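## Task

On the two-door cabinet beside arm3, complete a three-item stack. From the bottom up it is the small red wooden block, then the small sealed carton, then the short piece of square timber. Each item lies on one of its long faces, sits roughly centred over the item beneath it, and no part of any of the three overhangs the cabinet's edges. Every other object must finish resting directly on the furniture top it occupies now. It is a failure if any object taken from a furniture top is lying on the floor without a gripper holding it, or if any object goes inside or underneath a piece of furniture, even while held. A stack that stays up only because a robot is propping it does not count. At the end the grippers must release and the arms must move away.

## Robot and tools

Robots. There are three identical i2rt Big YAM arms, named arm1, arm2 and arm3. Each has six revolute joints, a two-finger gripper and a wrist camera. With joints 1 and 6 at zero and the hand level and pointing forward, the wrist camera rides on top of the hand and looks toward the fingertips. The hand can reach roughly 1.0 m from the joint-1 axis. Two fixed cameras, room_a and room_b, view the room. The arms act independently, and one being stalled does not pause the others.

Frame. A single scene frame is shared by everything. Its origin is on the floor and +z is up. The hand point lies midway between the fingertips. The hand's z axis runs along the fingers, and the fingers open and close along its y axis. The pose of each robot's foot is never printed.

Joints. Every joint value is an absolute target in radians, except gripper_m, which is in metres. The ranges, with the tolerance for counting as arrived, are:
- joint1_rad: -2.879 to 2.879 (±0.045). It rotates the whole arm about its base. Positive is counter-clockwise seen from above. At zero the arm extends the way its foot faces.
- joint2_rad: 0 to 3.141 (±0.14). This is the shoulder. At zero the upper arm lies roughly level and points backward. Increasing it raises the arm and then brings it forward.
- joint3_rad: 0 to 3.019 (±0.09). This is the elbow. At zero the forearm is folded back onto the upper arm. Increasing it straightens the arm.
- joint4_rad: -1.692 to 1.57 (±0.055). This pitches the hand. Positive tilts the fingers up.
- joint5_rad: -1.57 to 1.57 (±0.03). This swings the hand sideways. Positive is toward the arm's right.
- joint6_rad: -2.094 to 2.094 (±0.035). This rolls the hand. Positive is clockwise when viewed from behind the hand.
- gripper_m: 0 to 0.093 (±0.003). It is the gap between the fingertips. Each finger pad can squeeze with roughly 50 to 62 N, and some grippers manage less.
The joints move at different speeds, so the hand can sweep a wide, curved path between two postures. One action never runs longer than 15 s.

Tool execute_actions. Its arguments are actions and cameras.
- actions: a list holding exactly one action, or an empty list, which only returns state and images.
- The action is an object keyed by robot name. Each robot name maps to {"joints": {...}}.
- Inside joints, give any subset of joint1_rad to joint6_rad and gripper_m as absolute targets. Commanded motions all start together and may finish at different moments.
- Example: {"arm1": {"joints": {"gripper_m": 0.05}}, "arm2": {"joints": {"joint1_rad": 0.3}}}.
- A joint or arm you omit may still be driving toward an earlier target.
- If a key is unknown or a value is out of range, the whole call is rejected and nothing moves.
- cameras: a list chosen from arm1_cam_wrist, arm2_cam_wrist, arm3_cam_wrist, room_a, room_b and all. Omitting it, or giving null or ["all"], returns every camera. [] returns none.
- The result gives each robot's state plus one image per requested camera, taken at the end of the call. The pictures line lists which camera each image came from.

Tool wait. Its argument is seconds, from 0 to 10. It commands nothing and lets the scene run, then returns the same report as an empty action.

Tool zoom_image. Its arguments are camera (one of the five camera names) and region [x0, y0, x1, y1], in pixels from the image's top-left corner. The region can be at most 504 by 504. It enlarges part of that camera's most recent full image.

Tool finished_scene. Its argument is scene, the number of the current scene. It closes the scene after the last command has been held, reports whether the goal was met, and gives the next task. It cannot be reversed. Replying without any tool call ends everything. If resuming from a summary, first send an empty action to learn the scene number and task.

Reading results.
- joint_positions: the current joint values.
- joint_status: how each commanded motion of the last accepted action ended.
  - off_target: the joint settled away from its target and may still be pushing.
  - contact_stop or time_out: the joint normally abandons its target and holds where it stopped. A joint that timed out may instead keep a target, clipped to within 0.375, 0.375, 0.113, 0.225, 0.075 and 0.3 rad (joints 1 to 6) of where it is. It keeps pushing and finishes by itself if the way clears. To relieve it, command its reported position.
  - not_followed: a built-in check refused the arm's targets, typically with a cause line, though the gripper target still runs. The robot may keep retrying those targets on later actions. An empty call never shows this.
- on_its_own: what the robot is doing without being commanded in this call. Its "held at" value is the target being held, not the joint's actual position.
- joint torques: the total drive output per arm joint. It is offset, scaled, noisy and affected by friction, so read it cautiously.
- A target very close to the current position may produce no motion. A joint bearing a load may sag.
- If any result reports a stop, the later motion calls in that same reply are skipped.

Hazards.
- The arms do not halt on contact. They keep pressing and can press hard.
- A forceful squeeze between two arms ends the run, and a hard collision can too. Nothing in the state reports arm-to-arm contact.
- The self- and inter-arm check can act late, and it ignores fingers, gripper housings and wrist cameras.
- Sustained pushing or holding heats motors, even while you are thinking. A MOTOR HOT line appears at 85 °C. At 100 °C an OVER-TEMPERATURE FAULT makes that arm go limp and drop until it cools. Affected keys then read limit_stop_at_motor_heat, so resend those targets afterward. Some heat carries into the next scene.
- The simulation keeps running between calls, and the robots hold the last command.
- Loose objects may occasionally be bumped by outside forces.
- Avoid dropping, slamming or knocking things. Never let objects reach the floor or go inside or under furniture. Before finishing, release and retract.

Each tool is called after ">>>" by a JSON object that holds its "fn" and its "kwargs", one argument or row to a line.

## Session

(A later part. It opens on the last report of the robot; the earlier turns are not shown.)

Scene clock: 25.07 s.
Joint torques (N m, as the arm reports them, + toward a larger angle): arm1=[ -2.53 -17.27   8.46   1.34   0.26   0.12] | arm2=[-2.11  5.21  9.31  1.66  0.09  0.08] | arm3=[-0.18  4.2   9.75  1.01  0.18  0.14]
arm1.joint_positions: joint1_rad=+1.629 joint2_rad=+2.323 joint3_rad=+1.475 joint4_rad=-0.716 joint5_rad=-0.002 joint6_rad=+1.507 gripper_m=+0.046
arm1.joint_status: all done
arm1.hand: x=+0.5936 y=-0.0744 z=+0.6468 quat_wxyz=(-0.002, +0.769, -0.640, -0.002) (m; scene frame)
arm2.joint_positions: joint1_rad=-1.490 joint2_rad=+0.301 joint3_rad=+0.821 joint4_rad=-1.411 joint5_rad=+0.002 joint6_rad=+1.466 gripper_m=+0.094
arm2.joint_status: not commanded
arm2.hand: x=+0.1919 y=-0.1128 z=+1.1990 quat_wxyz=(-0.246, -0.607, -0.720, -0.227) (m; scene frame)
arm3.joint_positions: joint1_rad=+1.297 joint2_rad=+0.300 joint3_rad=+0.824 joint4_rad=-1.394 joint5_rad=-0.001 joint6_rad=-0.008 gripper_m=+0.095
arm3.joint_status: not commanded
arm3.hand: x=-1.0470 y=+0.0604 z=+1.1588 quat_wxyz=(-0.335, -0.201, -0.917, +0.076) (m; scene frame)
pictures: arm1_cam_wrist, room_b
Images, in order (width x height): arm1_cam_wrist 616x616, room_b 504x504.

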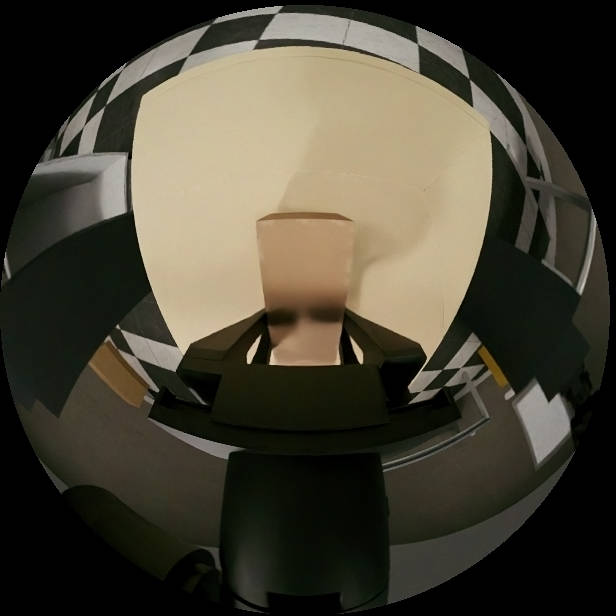

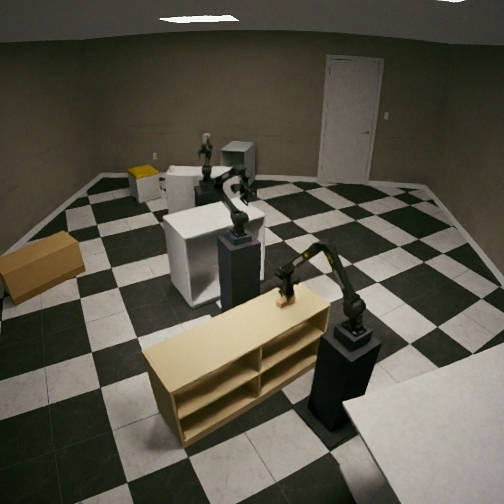

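>>> {"fn": "execute_actions", "kwargs": {
  "actions": [
    {"arm1": {"joints": {"joint2_rad": 2.35, "joint4_rad": -0.675}}}
  ],
  "cameras": ["room_b", "arm1_cam_wrist"]
}}

>>> {"fn": "zoom_image", "kwargs": {
  "camera": "room_b",
  "region": [250, 260, 330, 320]
}}

Scene clock: 25.93 s.
Joint torques (N m, as the arm reports them, + toward a larger angle): arm1=[ -1.89 -16.14   8.42   1.6    0.29   0.13] | arm2=[-2.17  5.2   9.3   1.66  0.09  0.08] | arm3=[0.02 4.26 9.78 1.06 0.16 0.15]
arm1.joint_positions: joint1_rad=+1.628 joint2_rad=+2.331 joint3_rad=+1.476 joint4_rad=-0.696 joint5_rad=-0.004 joint6_rad=+1.507 gripper_m=+0.046
arm1.joint_status: all done
arm1.hand: x=+0.5908 y=-0.0745 z=+0.6425 quat_wxyz=(+0.003, +0.768, -0.640, -0.006) (m; scene frame)
arm2.joint_positions: joint1_rad=-1.490 joint2_rad=+0.301 joint3_rad=+0.821 joint4_rad=-1.411 joint5_rad=+0.002 joint6_rad=+1.466 gripper_m=+0.094
arm2.joint_status: not commanded
arm2.hand: x=+0.1919 y=-0.1128 z=+1.1990 quat_wxyz=(-0.246, -0.607, -0.720, -0.227) (m; scene frame)
arm3.joint_positions: joint1_rad=+1.297 joint2_rad=+0.300 joint3_rad=+0.824 joint4_rad=-1.394 joint5_rad=-0.001 joint6_rad=-0.008 gripper_m=+0.095
arm3.joint_status: not commanded
arm3.hand: x=-1.0470 y=+0.0604 z=+1.1588 quat_wxyz=(-0.335, -0.201, -0.917, +0.076) (m; scene frame)
pictures: arm1_cam_wrist, room_b
Images, in order (width x height): arm1_cam_wrist 616x616, room_b 504x504.

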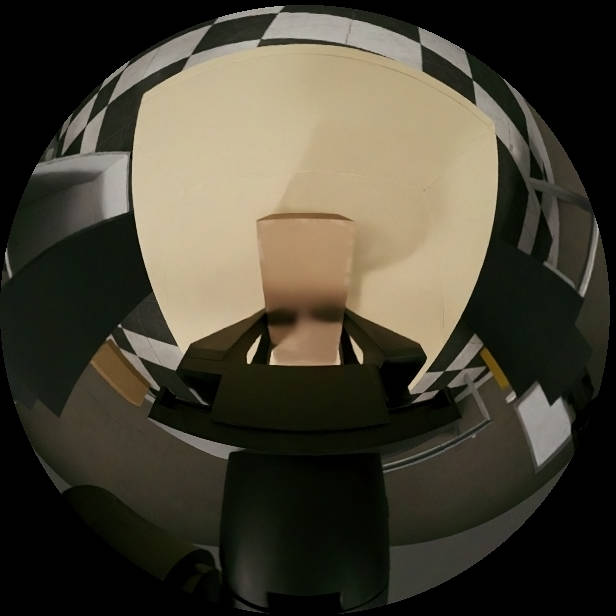

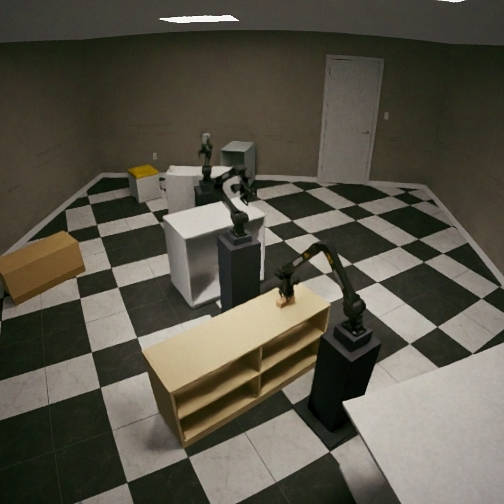

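Region (250, 260, 330, 320) of room_b's 504x504 image, scaled by 6.300, with more detail than that image has; it fills the top 378 rows of this view, and the rest is white.

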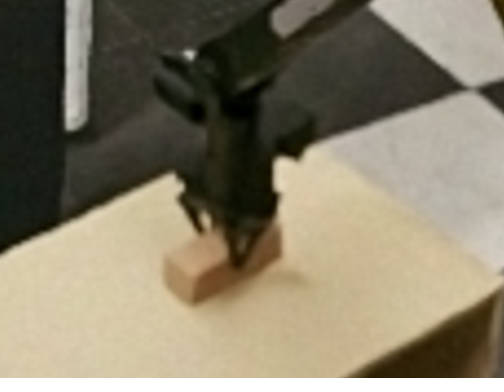

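>>> {"fn": "execute_actions", "kwargs": {
  "actions": [
    {"arm1": {"joints": {"joint2_rad": 2.33, "gripper_m": 0.093}}}
  ],
  "cameras": []
}}

>>> {"fn": "execute_actions", "kwargs": {
  "actions": [
    {"arm1": {"joints": {"joint2_rad": 2.1, "joint4_rad": -0.9}}}
  ],
  "cameras": ["room_b", "arm1_cam_wrist"]
}}

Scene clock: 26.90 s.
Joint torques (N m, as the arm reports them, + toward a larger angle): arm1=[ -2.02 -17.79   8.34   1.58   0.26   0.11] | arm2=[-2.12  5.21  9.3   1.66  0.09  0.08] | arm3=[-0.06  4.49  9.7   0.98  0.14  0.14]
arm1.joint_positions: joint1_rad=+1.628 joint2_rad=+2.331 joint3_rad=+1.476 joint4_rad=-0.693 joint5_rad=-0.003 joint6_rad=+1.507 gripper_m=+0.093
arm1.joint_status: all done
arm1.hand: x=+0.5899 y=-0.0744 z=+0.6426 quat_wxyz=(+0.004, +0.768, -0.640, -0.007) (m; scene frame)
arm2.joint_positions: joint1_rad=-1.490 joint2_rad=+0.301 joint3_rad=+0.821 joint4_rad=-1.411 joint5_rad=+0.002 joint6_rad=+1.466 gripper_m=+0.094
arm2.joint_status: not commanded
arm2.hand: x=+0.1919 y=-0.1128 z=+1.1990 quat_wxyz=(-0.246, -0.607, -0.720, -0.227) (m; scene frame)
arm3.joint_positions: joint1_rad=+1.297 joint2_rad=+0.300 joint3_rad=+0.824 joint4_rad=-1.394 joint5_rad=-0.001 joint6_rad=-0.008 gripper_m=+0.095
arm3.joint_status: not commanded
arm3.hand: x=-1.0470 y=+0.0604 z=+1.1588 quat_wxyz=(-0.335, -0.201, -0.917, +0.076) (m; scene frame)
pictures: none
No camera images: the call's "cameras" was empty. Leave "cameras" out to get every camera's image.

Scene clock: 28.20 s.
Joint torques (N m, as the arm reports them, + toward a larger angle): arm1=[ -2.08 -16.4    8.74   0.11   0.25   0.13] | arm2=[-2.13  5.22  9.3   1.65  0.09  0.08] | arm3=[0.04 4.17 9.79 1.01 0.16 0.14]
arm1.joint_positions: joint1_rad=+1.628 joint2_rad=+2.093 joint3_rad=+1.493 joint4_rad=-0.885 joint5_rad=-0.002 joint6_rad=+1.507 gripper_m=+0.093
arm1.joint_status: all done
arm1.hand: x=+0.5714 y=-0.0777 z=+0.7826 quat_wxyz=(+0.026, +0.768, -0.639, -0.029) (m; scene frame)
arm2.joint_positions: joint1_rad=-1.490 joint2_rad=+0.301 joint3_rad=+0.821 joint4_rad=-1.411 joint5_rad=+0.002 joint6_rad=+1.466 gripper_m=+0.094
arm2.joint_status: not commanded
arm2.hand: x=+0.1919 y=-0.1128 z=+1.1990 quat_wxyz=(-0.246, -0.607, -0.720, -0.227) (m; scene frame)
arm3.joint_positions: joint1_rad=+1.297 joint2_rad=+0.300 joint3_rad=+0.824 joint4_rad=-1.394 joint5_rad=-0.001 joint6_rad=-0.008 gripper_m=+0.095
arm3.joint_status: not commanded
arm3.hand: x=-1.0470 y=+0.0604 z=+1.1588 quat_wxyz=(-0.335, -0.201, -0.917, +0.076) (m; scene frame)
pictures: arm1_cam_wrist, room_b
Images, in order (width x height): arm1_cam_wrist 616x616, room_b 504x504.

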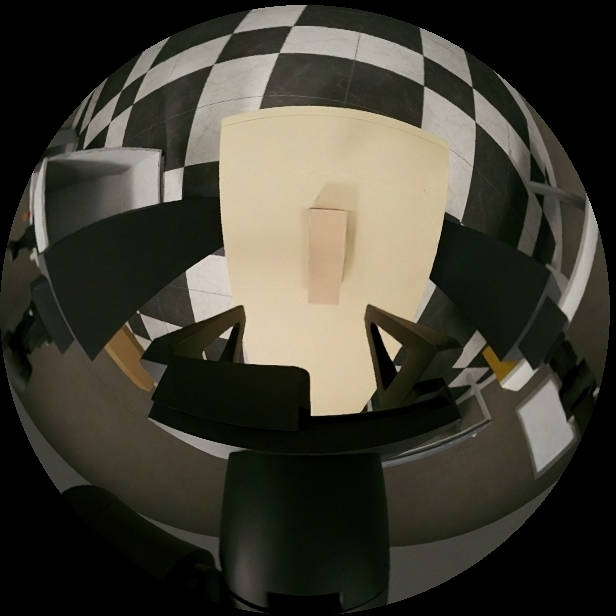

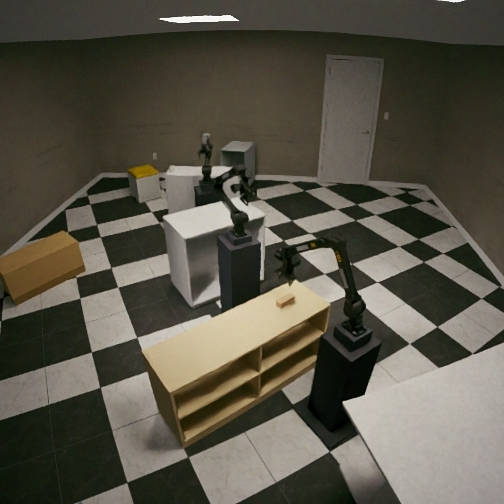

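>>> {"fn": "execute_actions", "kwargs": {
  "actions": [
    {"arm1": {"joints": {"joint1_rad": 0.3, "joint2_rad": 1.0, "joint3_rad": 1.0, "joint4_rad": -1.2}}, "arm2": {"joints": {"joint1_rad": -1.46, "joint2_rad": 2.265, "joint3_rad": 1.44, "joint4_rad": -0.68, "joint6_rad": 1.49}}}
  ],
  "cameras": ["room_b", "arm2_cam_wrist"]
}}

Scene clock: 32.33 s.
Joint torques (N m, as the arm reports them, + toward a larger angle): arm1=[-2.09 -4.45  9.99  0.66  0.13  0.08] | arm2=[ -0.32 -15.61   7.24   0.43   0.11   0.12] | arm3=[-0.05  4.4   9.71  1.    0.18  0.14]
arm1.joint_positions: joint1_rad=+0.305 joint2_rad=+0.992 joint3_rad=+0.997 joint4_rad=-1.185 joint5_rad=+0.002 joint6_rad=+1.507 gripper_m=+0.093
arm1.joint_status: all done
arm1.hand: x=+1.0478 y=+0.3152 z=+1.0842 quat_wxyz=(+0.024, +0.210, -0.958, -0.196) (m; scene frame)
arm2.joint_positions: joint1_rad=-1.472 joint2_rad=+2.272 joint3_rad=+1.430 joint4_rad=-0.682 joint5_rad=+0.002 joint6_rad=+1.477 gripper_m=+0.094
arm2.joint_status: all done
arm2.hand: x=+0.6094 y=-0.0824 z=+0.7394 quat_wxyz=(-0.022, -0.643, -0.765, -0.012) (m; scene frame)
arm3.joint_positions: joint1_rad=+1.297 joint2_rad=+0.300 joint3_rad=+0.824 joint4_rad=-1.394 joint5_rad=-0.001 joint6_rad=-0.008 gripper_m=+0.095
arm3.joint_status: not commanded
arm3.hand: x=-1.0470 y=+0.0604 z=+1.1588 quat_wxyz=(-0.335, -0.201, -0.917, +0.076) (m; scene frame)
pictures: arm2_cam_wrist, room_b
Images, in order (width x height): arm2_cam_wrist 616x616, room_b 504x504.

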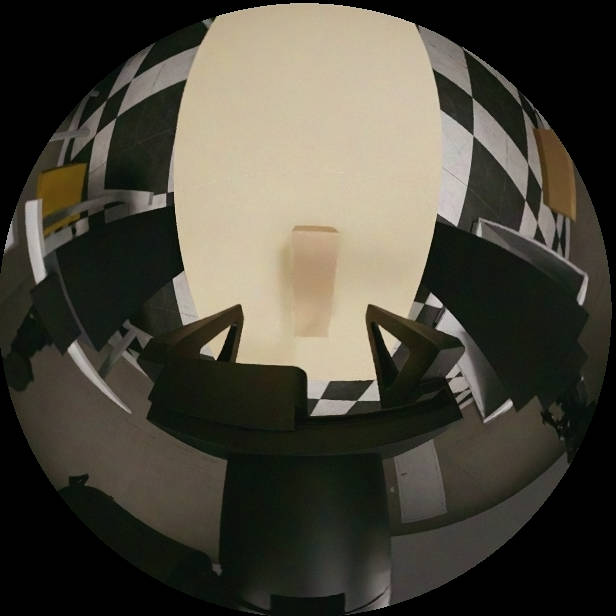

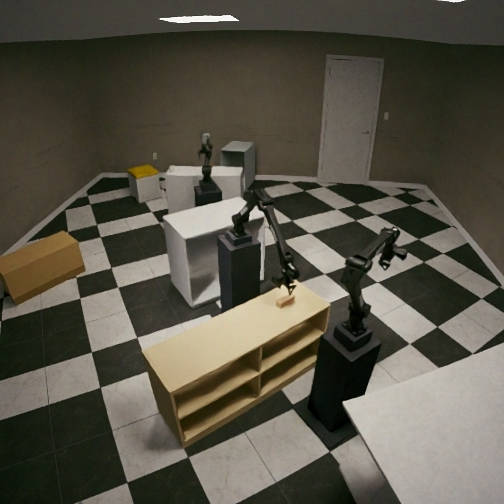

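>>> {"fn": "zoom_image", "kwargs": {
  "camera": "arm2_cam_wrist",
  "region": [235, 200, 385, 350]
}}

Region (235, 200, 385, 350) of arm2_cam_wrist's 616x616 image, scaled by 3.360, with more detail than that image has.

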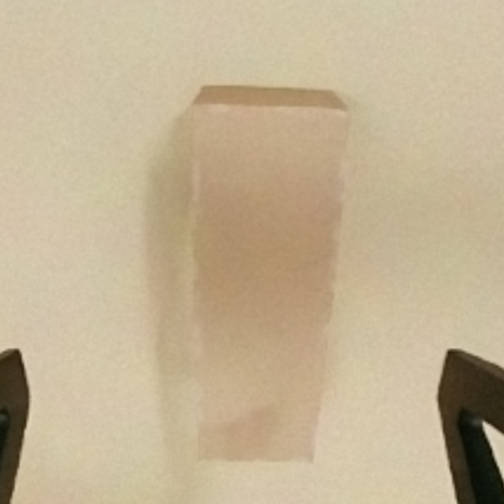

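>>> {"fn": "execute_actions", "kwargs": {
  "actions": [
    {"arm2": {"joints": {"joint1_rad": -1.415, "joint2_rad": 2.375, "joint3_rad": 1.478, "joint4_rad": -0.64, "joint6_rad": 1.535}}}
  ],
  "cameras": ["arm2_cam_wrist"]
}}

>>> {"fn": "zoom_image", "kwargs": {
  "camera": "arm2_cam_wrist",
  "region": [225, 190, 395, 360]
}}

Scene clock: 35.97 s.
Joint torques (N m, as the arm reports them, + toward a larger angle): arm1=[-1.88 -4.6  10.    0.64  0.15  0.09] | arm2=[ -1.89 -16.87   8.13   0.36   0.11   0.14] | arm3=[-0.04  4.42  9.66  1.03  0.14  0.14]
arm1.joint_positions: joint1_rad=+0.305 joint2_rad=+0.992 joint3_rad=+0.997 joint4_rad=-1.185 joint5_rad=+0.002 joint6_rad=+1.507 gripper_m=+0.093
arm1.joint_status: not commanded
arm1.hand: x=+1.0478 y=+0.3152 z=+1.0842 quat_wxyz=(+0.024, +0.210, -0.958, -0.196) (m; scene frame)
arm2.joint_positions: joint1_rad=-1.414 joint2_rad=+2.390 joint3_rad=+1.447 joint4_rad=-0.647 joint5_rad=+0.002 joint6_rad=+1.521 gripper_m=+0.094
arm2.joint_status: all done
arm2.hand: x=+0.5873 y=-0.0521 z=+0.6782 quat_wxyz=(+0.000, -0.638, -0.770, +0.011) (m; scene frame)
arm3.joint_positions: joint1_rad=+1.297 joint2_rad=+0.300 joint3_rad=+0.824 joint4_rad=-1.394 joint5_rad=-0.001 joint6_rad=-0.008 gripper_m=+0.095
arm3.joint_status: not commanded
arm3.hand: x=-1.0470 y=+0.0604 z=+1.1588 quat_wxyz=(-0.335, -0.201, -0.917, +0.076) (m; scene frame)
pictures: arm2_cam_wrist
Images, in order (width x height): arm2_cam_wrist 616x616.

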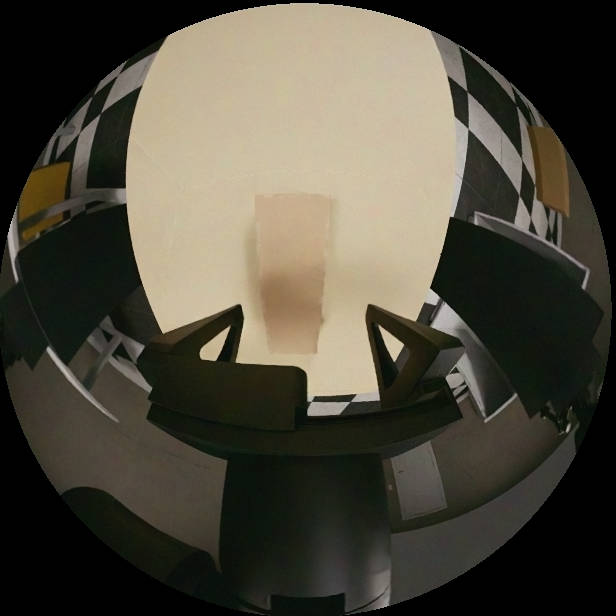

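Region (225, 190, 395, 360) of arm2_cam_wrist's 616x616 image, scaled by 2.965, with more detail than that image has.

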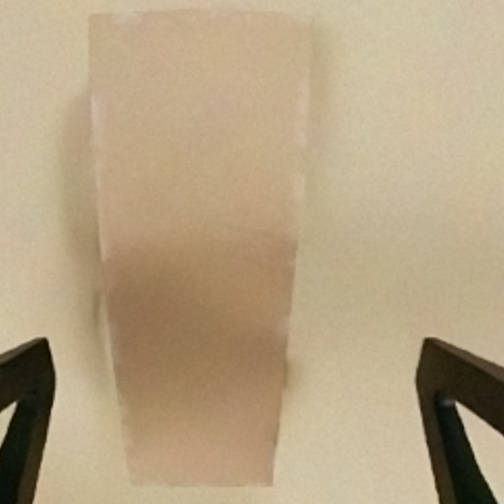

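>>> {"fn": "execute_actions", "kwargs": {
  "actions": [
    {"arm2": {"joints": {"joint1_rad": -1.438, "joint2_rad": 2.452, "joint3_rad": 1.525, "joint4_rad": -0.592}}}
  ],
  "cameras": ["arm2_cam_wrist", "room_b"]
}}

Scene clock: 37.63 s.
Joint torques (N m, as the arm reports them, + toward a larger angle): arm1=[-1.85 -4.15  9.95  0.8   0.15  0.08] | arm2=[ -2.64 -15.81   8.21   0.49   0.11   0.13] | arm3=[-0.12  4.39  9.65  0.99  0.16  0.14]
arm1.joint_positions: joint1_rad=+0.305 joint2_rad=+0.992 joint3_rad=+0.997 joint4_rad=-1.185 joint5_rad=+0.002 joint6_rad=+1.507 gripper_m=+0.093
arm1.joint_status: not commanded
arm1.hand: x=+1.0478 y=+0.3152 z=+1.0842 quat_wxyz=(+0.024, +0.210, -0.958, -0.196) (m; scene frame)
arm2.joint_positions: joint1_rad=-1.428 joint2_rad=+2.448 joint3_rad=+1.492 joint4_rad=-0.599 joint5_rad=+0.002 joint6_rad=+1.521 gripper_m=+0.094
arm2.joint_status: all done
arm2.hand: x=+0.6042 y=-0.0579 z=+0.6561 quat_wxyz=(-0.011, -0.643, -0.766, -0.002) (m; scene frame)
arm3.joint_positions: joint1_rad=+1.297 joint2_rad=+0.300 joint3_rad=+0.824 joint4_rad=-1.394 joint5_rad=-0.001 joint6_rad=-0.008 gripper_m=+0.095
arm3.joint_status: not commanded
arm3.hand: x=-1.0470 y=+0.0604 z=+1.1588 quat_wxyz=(-0.335, -0.201, -0.917, +0.076) (m; scene frame)
pictures: arm2_cam_wrist, room_b
Images, in order (width x height): arm2_cam_wrist 616x616, room_b 504x504.

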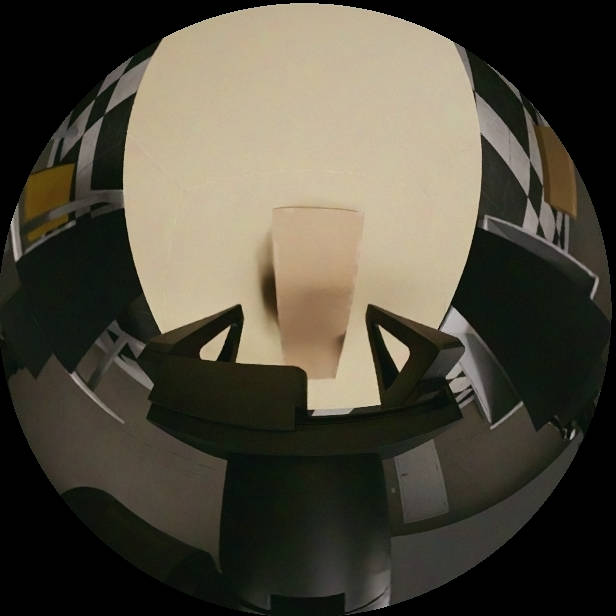

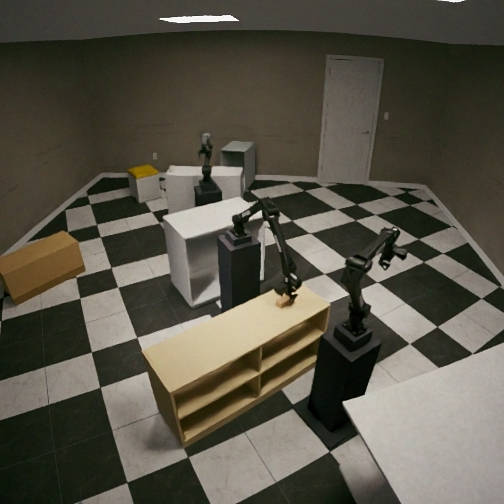

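>>> {"fn": "execute_actions", "kwargs": {
  "actions": [
    {"arm2": {"joints": {"joint2_rad": 2.472}}}
  ],
  "cameras": []
}}

>>> {"fn": "execute_actions", "kwargs": {
  "actions": [
    {"arm2": {"joints": {"gripper_m": 0.03}}}
  ],
  "cameras": ["arm2_cam_wrist"]
}}

Scene clock: 38.80 s.
Joint torques (N m, as the arm reports them, + toward a larger angle): arm1=[-1.89 -4.36  9.98  0.75  0.11  0.04] | arm2=[ -2.53 -15.1    8.14   0.45   0.11   0.13] | arm3=[0.05 4.5  9.75 1.01 0.18 0.13]
arm1.joint_positions: joint1_rad=+0.305 joint2_rad=+0.992 joint3_rad=+0.997 joint4_rad=-1.185 joint5_rad=+0.002 joint6_rad=+1.507 gripper_m=+0.093
arm1.joint_status: not commanded
arm1.hand: x=+1.0478 y=+0.3152 z=+1.0842 quat_wxyz=(+0.024, +0.210, -0.958, -0.196) (m; scene frame)
arm2.joint_positions: joint1_rad=-1.428 joint2_rad=+2.462 joint3_rad=+1.492 joint4_rad=-0.599 joint5_rad=+0.002 joint6_rad=+1.521 gripper_m=+0.094
arm2.joint_status: all done
arm2.hand: x=+0.5989 y=-0.0587 z=+0.6480 quat_wxyz=(-0.007, -0.643, -0.766, +0.004) (m; scene frame)
arm3.joint_positions: joint1_rad=+1.297 joint2_rad=+0.300 joint3_rad=+0.824 joint4_rad=-1.394 joint5_rad=-0.001 joint6_rad=-0.008 gripper_m=+0.095
arm3.joint_status: not commanded
arm3.hand: x=-1.0470 y=+0.0604 z=+1.1588 quat_wxyz=(-0.335, -0.201, -0.917, +0.076) (m; scene frame)
pictures: none
No camera images: the call's "cameras" was empty. Leave "cameras" out to get every camera's image.

Scene clock: 39.43 s.
Joint torques (N m, as the arm reports them, + toward a larger angle): arm1=[-1.87 -4.53 10.14  0.76  0.06  0.06] | arm2=[ -2.5  -15.38   8.11   0.44   0.11   0.13] | arm3=[0.01 4.28 9.7  1.01 0.17 0.17]
arm1.joint_positions: joint1_rad=+0.305 joint2_rad=+0.992 joint3_rad=+0.997 joint4_rad=-1.185 joint5_rad=+0.002 joint6_rad=+1.507 gripper_m=+0.093
arm1.joint_status: not commanded
arm1.hand: x=+1.0478 y=+0.3152 z=+1.0842 quat_wxyz=(+0.024, +0.210, -0.958, -0.196) (m; scene frame)
arm2.joint_positions: joint1_rad=-1.428 joint2_rad=+2.463 joint3_rad=+1.492 joint4_rad=-0.599 joint5_rad=+0.002 joint6_rad=+1.522 gripper_m=+0.045
arm2.joint_status: gripper_m off_target (ended at +0.045, target +0.030)
arm2.hand: x=+0.5989 y=-0.0587 z=+0.6478 quat_wxyz=(-0.007, -0.643, -0.766, +0.004) (m; scene frame)
arm3.joint_positions: joint1_rad=+1.297 joint2_rad=+0.300 joint3_rad=+0.824 joint4_rad=-1.394 joint5_rad=-0.001 joint6_rad=-0.008 gripper_m=+0.095
arm3.joint_status: not commanded
arm3.hand: x=-1.0470 y=+0.0604 z=+1.1588 quat_wxyz=(-0.335, -0.201, -0.917, +0.076) (m; scene frame)
pictures: arm2_cam_wrist
Images, in order (width x height): arm2_cam_wrist 616x616.

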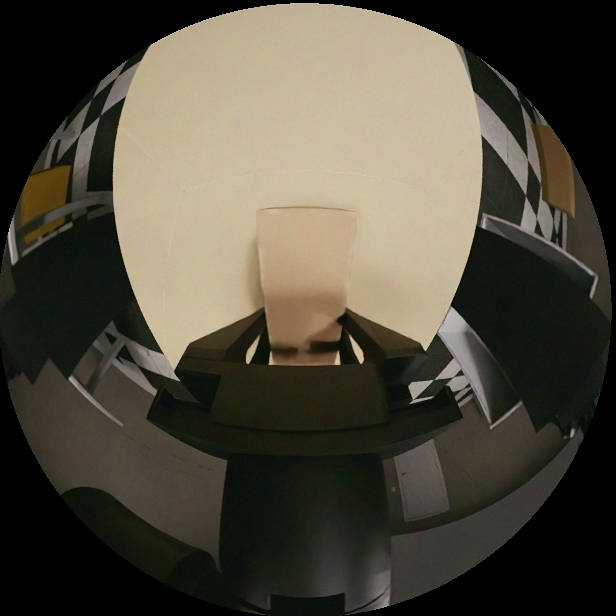

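>>> {"fn": "execute_actions", "kwargs": {
  "actions": [
    {"arm2": {"joints": {"joint1_rad": 1.40, "joint2_rad": 2.02, "joint4_rad": -1.06, "joint6_rad": 0.0}}}
  ],
  "cameras": ["arm2_cam_wrist", "room_a", "room_b", "arm3_cam_wrist"]
}}

Scene clock: 44.97 s.
Joint torques (N m, as the arm reports them, + toward a larger angle): arm1=[-2.31 -4.5   9.96  0.62  0.16  0.09] | arm2=[ -2.06 -16.84   8.03  -0.07   0.14  -0.1 ] | arm3=[-0.12  4.28  9.67  1.05  0.17  0.15]
arm1.joint_positions: joint1_rad=+0.305 joint2_rad=+0.992 joint3_rad=+0.997 joint4_rad=-1.185 joint5_rad=+0.002 joint6_rad=+1.507 gripper_m=+0.093
arm1.joint_status: not commanded
arm1.hand: x=+1.0478 y=+0.3152 z=+1.0842 quat_wxyz=(+0.024, +0.210, -0.958, -0.196) (m; scene frame)
arm2.joint_positions: joint1_rad=+1.410 joint2_rad=+2.041 joint3_rad=+1.527 joint4_rad=-1.051 joint5_rad=-0.001 joint6_rad=+0.013 gripper_m=+0.045
arm2.joint_status: all done
arm2.hand: x=-0.5514 y=-0.0203 z=+0.8927 quat_wxyz=(+0.006, +0.995, -0.096, +0.000) (m; scene frame)
arm3.joint_positions: joint1_rad=+1.297 joint2_rad=+0.300 joint3_rad=+0.824 joint4_rad=-1.394 joint5_rad=-0.001 joint6_rad=-0.008 gripper_m=+0.095
arm3.joint_status: not commanded
arm3.hand: x=-1.0470 y=+0.0604 z=+1.1588 quat_wxyz=(-0.335, -0.201, -0.917, +0.076) (m; scene frame)
pictures: arm2_cam_wrist, arm3_cam_wrist, room_a, room_b
Images, in order (width x height): arm2_cam_wrist 616x616, arm3_cam_wrist 616x616, room_a 504x504, room_b 504x504.

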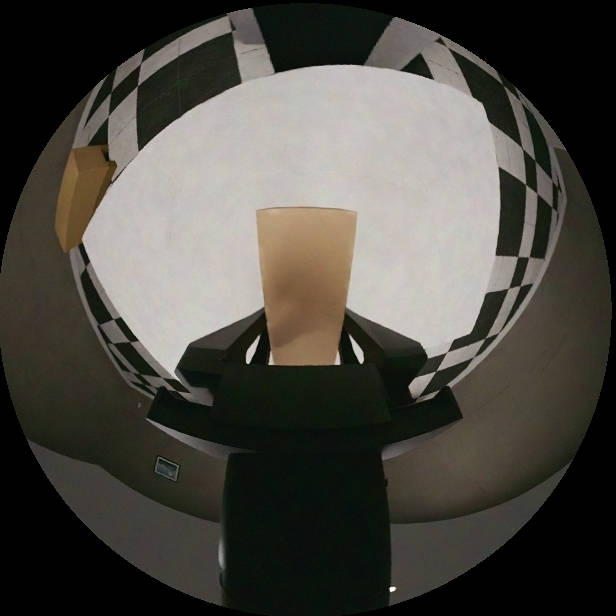

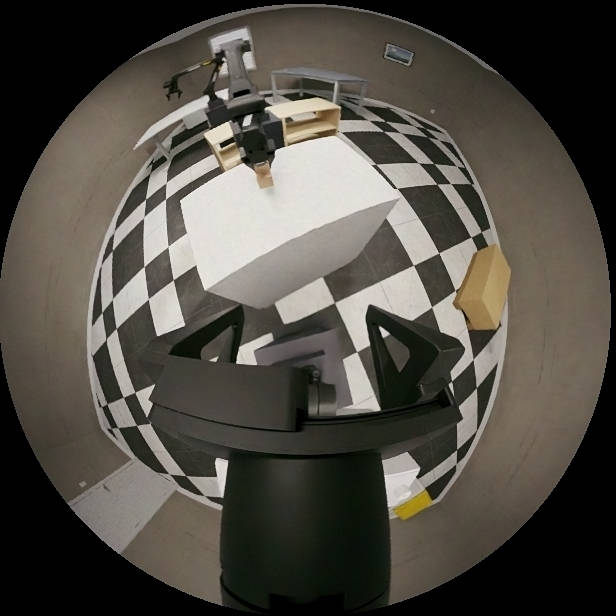

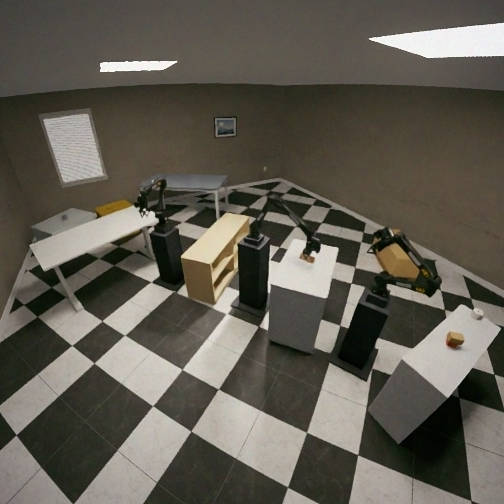

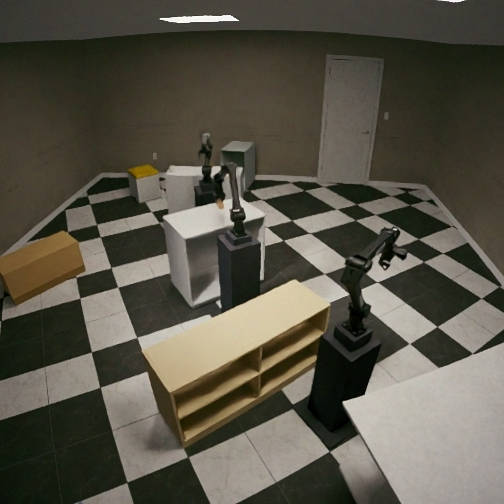

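>>> {"fn": "execute_actions", "kwargs": {
  "actions": [
    {"arm2": {"joints": {"joint2_rad": 2.135, "joint4_rad": -0.95}}}
  ],
  "cameras": ["arm2_cam_wrist", "room_a"]
}}

>>> {"fn": "zoom_image", "kwargs": {
  "camera": "room_a",
  "region": [270, 225, 350, 285]
}}

Scene clock: 47.77 s.
Joint torques (N m, as the arm reports them, + toward a larger angle): arm1=[-2.31 -4.53  9.91  0.65  0.13  0.05] | arm2=[ -1.81 -17.46   8.03   0.48   0.12  -0.1 ] | arm3=[0.1  4.32 9.69 0.97 0.16 0.14]
arm1.joint_positions: joint1_rad=+0.305 joint2_rad=+0.992 joint3_rad=+0.997 joint4_rad=-1.185 joint5_rad=+0.002 joint6_rad=+1.507 gripper_m=+0.093
arm1.joint_status: not commanded
arm1.hand: x=+1.0478 y=+0.3152 z=+1.0842 quat_wxyz=(+0.024, +0.210, -0.958, -0.196) (m; scene frame)
arm2.joint_positions: joint1_rad=+1.410 joint2_rad=+2.159 joint3_rad=+1.519 joint4_rad=-0.958 joint5_rad=-0.001 joint6_rad=+0.013 gripper_m=+0.045
arm2.joint_status: all done
arm2.hand: x=-0.5513 y=-0.0211 z=+0.8229 quat_wxyz=(+0.008, +0.995, -0.096, +0.016) (m; scene frame)
arm3.joint_positions: joint1_rad=+1.297 joint2_rad=+0.300 joint3_rad=+0.824 joint4_rad=-1.394 joint5_rad=-0.001 joint6_rad=-0.008 gripper_m=+0.095
arm3.joint_status: not commanded
arm3.hand: x=-1.0470 y=+0.0604 z=+1.1588 quat_wxyz=(-0.335, -0.201, -0.917, +0.076) (m; scene frame)
pictures: arm2_cam_wrist, room_a
Images, in order (width x height): arm2_cam_wrist 616x616, room_a 504x504.

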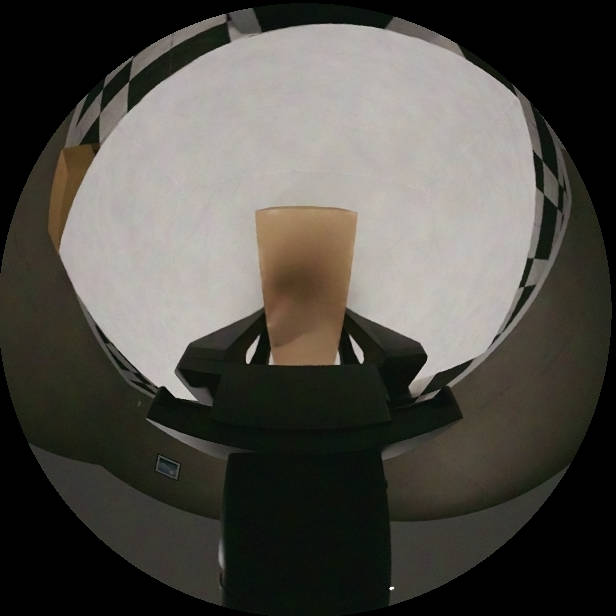

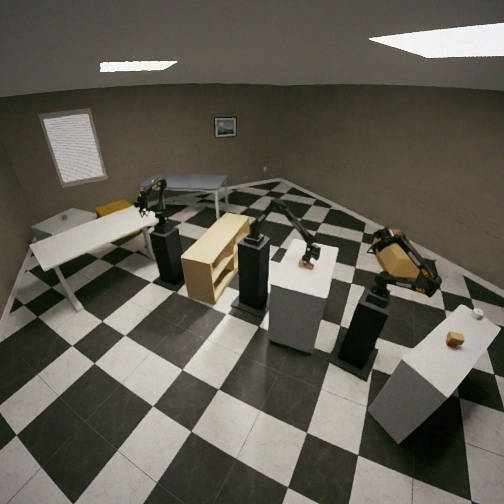

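Region (270, 225, 350, 285) of room_a's 504x504 image, scaled by 6.300, with more detail than that image has; it fills the top 378 rows of this view, and the rest is white.

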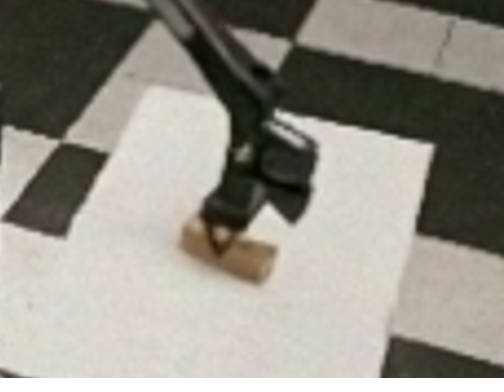

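>>> {"fn": "execute_actions", "kwargs": {
  "actions": [
    {"arm2": {"joints": {"joint2_rad": 2.185, "joint4_rad": -0.905}}}
  ],
  "cameras": ["arm2_cam_wrist", "room_a"]
}}

>>> {"fn": "zoom_image", "kwargs": {
  "camera": "room_a",
  "region": [270, 225, 350, 285]
}}

Scene clock: 49.30 s.
Joint torques (N m, as the arm reports them, + toward a larger angle): arm1=[-2.25 -3.97  9.86  1.    0.1   0.07] | arm2=[ -1.9  -14.66   8.29   0.71   0.13  -0.1 ] | arm3=[-0.04  4.45  9.73  1.05  0.17  0.15]
arm1.joint_positions: joint1_rad=+0.305 joint2_rad=+0.992 joint3_rad=+0.997 joint4_rad=-1.185 joint5_rad=+0.002 joint6_rad=+1.507 gripper_m=+0.093
arm1.joint_status: not commanded
arm1.hand: x=+1.0478 y=+0.3152 z=+1.0842 quat_wxyz=(+0.024, +0.210, -0.958, -0.196) (m; scene frame)
arm2.joint_positions: joint1_rad=+1.410 joint2_rad=+2.166 joint3_rad=+1.519 joint4_rad=-0.917 joint5_rad=-0.001 joint6_rad=+0.013 gripper_m=+0.045
arm2.joint_status: all done
arm2.hand: x=-0.5599 y=-0.0196 z=+0.8188 quat_wxyz=(+0.006, +0.995, -0.096, -0.001) (m; scene frame)
arm3.joint_positions: joint1_rad=+1.297 joint2_rad=+0.300 joint3_rad=+0.824 joint4_rad=-1.394 joint5_rad=-0.001 joint6_rad=-0.008 gripper_m=+0.095
arm3.joint_status: not commanded
arm3.hand: x=-1.0470 y=+0.0604 z=+1.1588 quat_wxyz=(-0.335, -0.201, -0.917, +0.076) (m; scene frame)
pictures: arm2_cam_wrist, room_a
Images, in order (width x height): arm2_cam_wrist 616x616, room_a 504x504.

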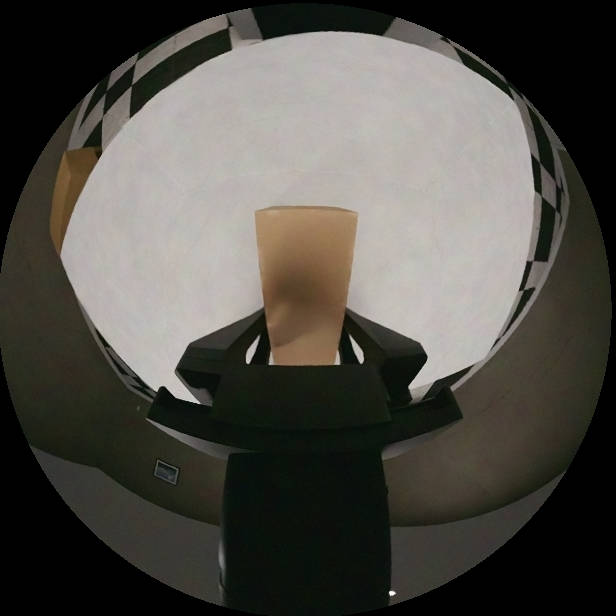

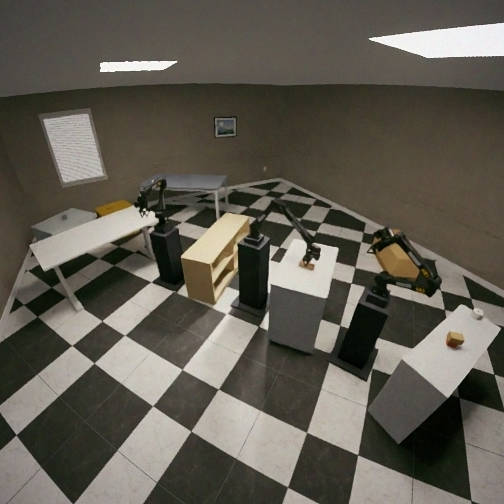

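Region (270, 225, 350, 285) of room_a's 504x504 image, scaled by 6.300, with more detail than that image has; it fills the top 378 rows of this view, and the rest is white.

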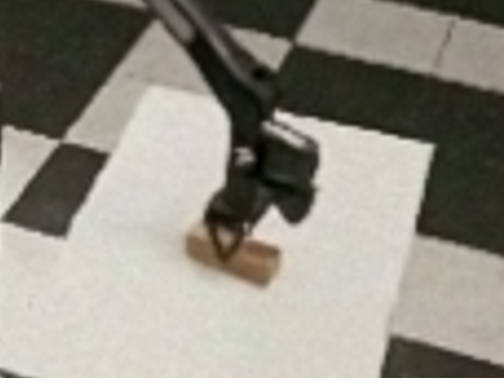

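>>> {"fn": "execute_actions", "kwargs": {
  "actions": [
    {"arm2": {"joints": {"joint2_rad": 2.17, "gripper_m": 0.093}}}
  ],
  "cameras": ["arm2_cam_wrist"]
}}

Scene clock: 50.17 s.
Joint torques (N m, as the arm reports them, + toward a larger angle): arm1=[-2.05 -4.66  9.92  0.59  0.13  0.07] | arm2=[ -1.83 -15.36   8.09   0.69   0.12  -0.1 ] | arm3=[0.16 4.47 9.7  1.05 0.15 0.13]
arm1.joint_positions: joint1_rad=+0.305 joint2_rad=+0.992 joint3_rad=+0.997 joint4_rad=-1.185 joint5_rad=+0.002 joint6_rad=+1.507 gripper_m=+0.093
arm1.joint_status: not commanded
arm1.hand: x=+1.0478 y=+0.3152 z=+1.0842 quat_wxyz=(+0.024, +0.210, -0.958, -0.196) (m; scene frame)
arm2.joint_positions: joint1_rad=+1.410 joint2_rad=+2.166 joint3_rad=+1.519 joint4_rad=-0.916 joint5_rad=-0.001 joint6_rad=+0.013 gripper_m=+0.093
arm2.joint_status: all done
arm2.hand: x=-0.5600 y=-0.0196 z=+0.8188 quat_wxyz=(+0.006, +0.995, -0.096, -0.002) (m; scene frame)
arm3.joint_positions: joint1_rad=+1.297 joint2_rad=+0.300 joint3_rad=+0.824 joint4_rad=-1.394 joint5_rad=-0.001 joint6_rad=-0.008 gripper_m=+0.095
arm3.joint_status: not commanded
arm3.hand: x=-1.0470 y=+0.0604 z=+1.1588 quat_wxyz=(-0.335, -0.201, -0.917, +0.076) (m; scene frame)
pictures: arm2_cam_wrist
Images, in order (width x height): arm2_cam_wrist 616x616.

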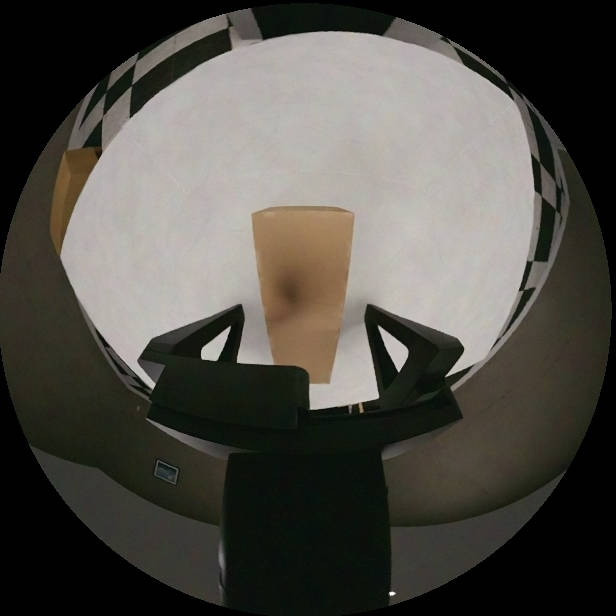

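>>> {"fn": "execute_actions", "kwargs": {
  "actions": [
    {"arm2": {"joints": {"joint2_rad": 0.5, "joint4_rad": -1.5}}, "arm3": {"joints": {"joint1_rad": 1.505, "joint2_rad": 2.15, "joint3_rad": 1.885, "joint4_rad": -1.255, "joint6_rad": -0.05}}}
  ],
  "cameras": ["arm3_cam_wrist", "room_a"]
}}

>>> {"fn": "zoom_image", "kwargs": {
  "camera": "arm3_cam_wrist",
  "region": [215, 170, 395, 350]
}}

Scene clock: 54.70 s.
Joint torques (N m, as the arm reports them, + toward a larger angle): arm1=[-2.01 -4.58  9.85  0.64  0.1   0.1 ] | arm2=[-2.23  7.39  7.47  1.49  0.11 -0.1 ] | arm3=[ -0.06 -25.3   13.74   0.22   0.16  -0.05]
arm1.joint_positions: joint1_rad=+0.305 joint2_rad=+0.992 joint3_rad=+0.997 joint4_rad=-1.185 joint5_rad=+0.002 joint6_rad=+1.507 gripper_m=+0.093
arm1.joint_status: not commanded
arm1.hand: x=+1.0478 y=+0.3152 z=+1.0842 quat_wxyz=(+0.024, +0.210, -0.958, -0.196) (m; scene frame)
arm2.joint_positions: joint1_rad=+1.410 joint2_rad=+0.489 joint3_rad=+1.515 joint4_rad=-1.495 joint5_rad=-0.001 joint6_rad=+0.013 gripper_m=+0.093
arm2.joint_status: all done
arm2.hand: x=-0.1097 y=-0.0939 z=+1.4755 quat_wxyz=(-0.038, +0.849, -0.085, -0.520) (m; scene frame)
arm3.joint_positions: joint1_rad=+1.503 joint2_rad=+2.167 joint3_rad=+1.840 joint4_rad=-1.254 joint5_rad=-0.001 joint6_rad=-0.041 gripper_m=+0.095
arm3.joint_status: all done
arm3.hand: x=-0.5683 y=-0.0184 z=+0.8856 quat_wxyz=(+0.005, -0.097, -0.995, -0.001) (m; scene frame)
pictures: arm3_cam_wrist, room_a
Images, in order (width x height): arm3_cam_wrist 616x616, room_a 504x504.

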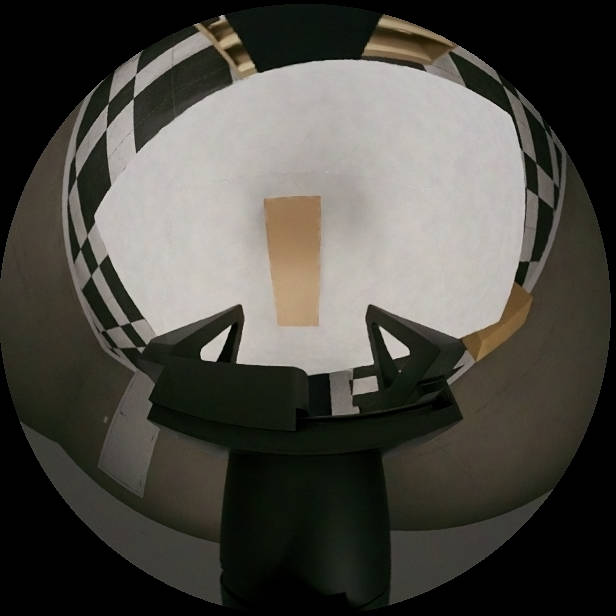

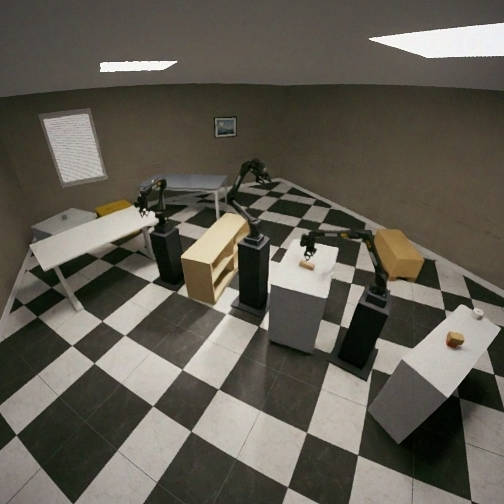

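Region (215, 170, 395, 350) of arm3_cam_wrist's 616x616 image, scaled by 2.800, with more detail than that image has.

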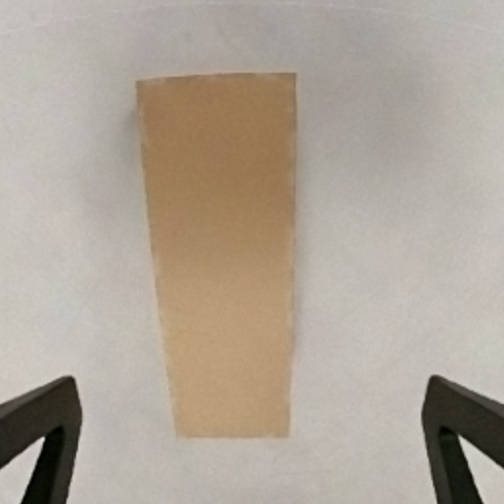

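>>> {"fn": "execute_actions", "kwargs": {
  "actions": [
    {"arm3": {"joints": {"joint1_rad": 1.525, "joint2_rad": 2.255, "joint4_rad": -1.14}}}
  ],
  "cameras": ["arm3_cam_wrist"]
}}

Scene clock: 56.83 s.
Joint torques (N m, as the arm reports them, + toward a larger angle): arm1=[-1.94 -4.62  9.87  0.75  0.12  0.09] | arm2=[-2.2   7.34  7.42  1.48  0.11 -0.1 ] | arm3=[ -0.06 -24.05  13.02   0.62   0.16  -0.02]
arm1.joint_positions: joint1_rad=+0.305 joint2_rad=+0.992 joint3_rad=+0.997 joint4_rad=-1.185 joint5_rad=+0.002 joint6_rad=+1.507 gripper_m=+0.093
arm1.joint_status: not commanded
arm1.hand: x=+1.0478 y=+0.3152 z=+1.0842 quat_wxyz=(+0.024, +0.210, -0.958, -0.196) (m; scene frame)
arm2.joint_positions: joint1_rad=+1.410 joint2_rad=+0.489 joint3_rad=+1.515 joint4_rad=-1.495 joint5_rad=-0.001 joint6_rad=+0.013 gripper_m=+0.093
arm2.joint_status: not commanded
arm2.hand: x=-0.1097 y=-0.0939 z=+1.4755 quat_wxyz=(-0.038, +0.849, -0.085, -0.520) (m; scene frame)
arm3.joint_positions: joint1_rad=+1.524 joint2_rad=+2.251 joint3_rad=+1.846 joint4_rad=-1.151 joint5_rad=-0.001 joint6_rad=-0.042 gripper_m=+0.095
arm3.joint_status: all done
arm3.hand: x=-0.5476 y=-0.0089 z=+0.8345 quat_wxyz=(-0.008, -0.086, -0.996, +0.001) (m; scene frame)
pictures: arm3_cam_wrist
Images, in order (width x height): arm3_cam_wrist 616x616.

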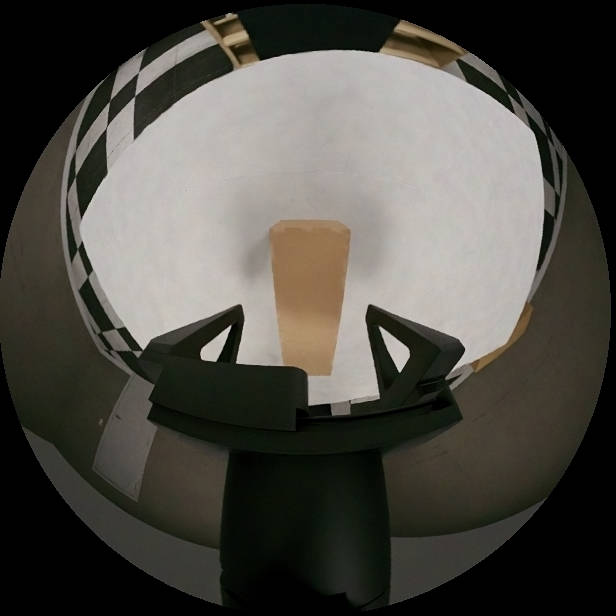

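>>> {"fn": "execute_actions", "kwargs": {
  "actions": [
    {"arm3": {"joints": {"joint2_rad": 2.285}}}
  ],
  "cameras": []
}}

Scene clock: 58.03 s.
Joint torques (N m, as the arm reports them, + toward a larger angle): arm1=[-2.18 -3.86  9.99  0.74  0.1   0.06] | arm2=[-2.18  7.37  7.41  1.47  0.11 -0.1 ] | arm3=[ -0.09 -22.51  12.96   0.55   0.17  -0.03]
arm1.joint_positions: joint1_rad=+0.305 joint2_rad=+0.992 joint3_rad=+0.997 joint4_rad=-1.185 joint5_rad=+0.002 joint6_rad=+1.507 gripper_m=+0.093
arm1.joint_status: not commanded
arm1.hand: x=+1.0478 y=+0.3152 z=+1.0842 quat_wxyz=(+0.024, +0.210, -0.958, -0.196) (m; scene frame)
arm2.joint_positions: joint1_rad=+1.410 joint2_rad=+0.489 joint3_rad=+1.515 joint4_rad=-1.495 joint5_rad=-0.001 joint6_rad=+0.013 gripper_m=+0.093
arm2.joint_status: not commanded
arm2.hand: x=-0.1097 y=-0.0939 z=+1.4755 quat_wxyz=(-0.038, +0.849, -0.085, -0.520) (m; scene frame)
arm3.joint_positions: joint1_rad=+1.524 joint2_rad=+2.261 joint3_rad=+1.846 joint4_rad=-1.151 joint5_rad=-0.001 joint6_rad=-0.042 gripper_m=+0.095
arm3.joint_status: all done
arm3.hand: x=-0.5491 y=-0.0086 z=+0.8278 quat_wxyz=(-0.003, -0.086, -0.996, +0.000) (m; scene frame)
pictures: none
No camera images: the call's "cameras" was empty. Leave "cameras" out to get every camera's image.

>>> {"fn": "execute_actions", "kwargs": {
  "actions": [
    {"arm3": {"joints": {"joint3_rad": 1.835}}}
  ],
  "cameras": ["arm3_cam_wrist"]
}}

Scene clock: 59.00 s.
Joint torques (N m, as the arm reports them, + toward a larger angle): arm1=[-2.04 -5.06  9.79  0.87  0.12  0.07] | arm2=[-2.22  7.35  7.43  1.49  0.12 -0.1 ] | arm3=[ -0.05 -22.53   8.67   0.58   0.16  -0.05]
arm1.joint_positions: joint1_rad=+0.305 joint2_rad=+0.992 joint3_rad=+0.997 joint4_rad=-1.185 joint5_rad=+0.002 joint6_rad=+1.507 gripper_m=+0.093
arm1.joint_status: not commanded
arm1.hand: x=+1.0478 y=+0.3152 z=+1.0842 quat_wxyz=(+0.024, +0.210, -0.958, -0.196) (m; scene frame)
arm2.joint_positions: joint1_rad=+1.410 joint2_rad=+0.489 joint3_rad=+1.515 joint4_rad=-1.495 joint5_rad=-0.001 joint6_rad=+0.013 gripper_m=+0.093
arm2.joint_status: not commanded
arm2.hand: x=-0.1097 y=-0.0939 z=+1.4755 quat_wxyz=(-0.038, +0.849, -0.085, -0.520) (m; scene frame)
arm3.joint_positions: joint1_rad=+1.524 joint2_rad=+2.261 joint3_rad=+1.841 joint4_rad=-1.150 joint5_rad=-0.001 joint6_rad=-0.042 gripper_m=+0.095
arm3.joint_status: all done
arm3.hand: x=-0.5510 y=-0.0082 z=+0.8261 quat_wxyz=(+0.000, -0.086, -0.996, +0.000) (m; scene frame)
pictures: arm3_cam_wrist
Images, in order (width x height): arm3_cam_wrist 616x616.

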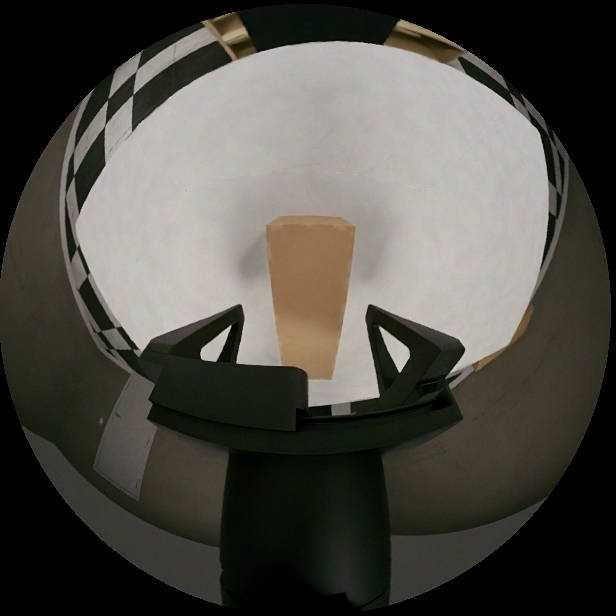

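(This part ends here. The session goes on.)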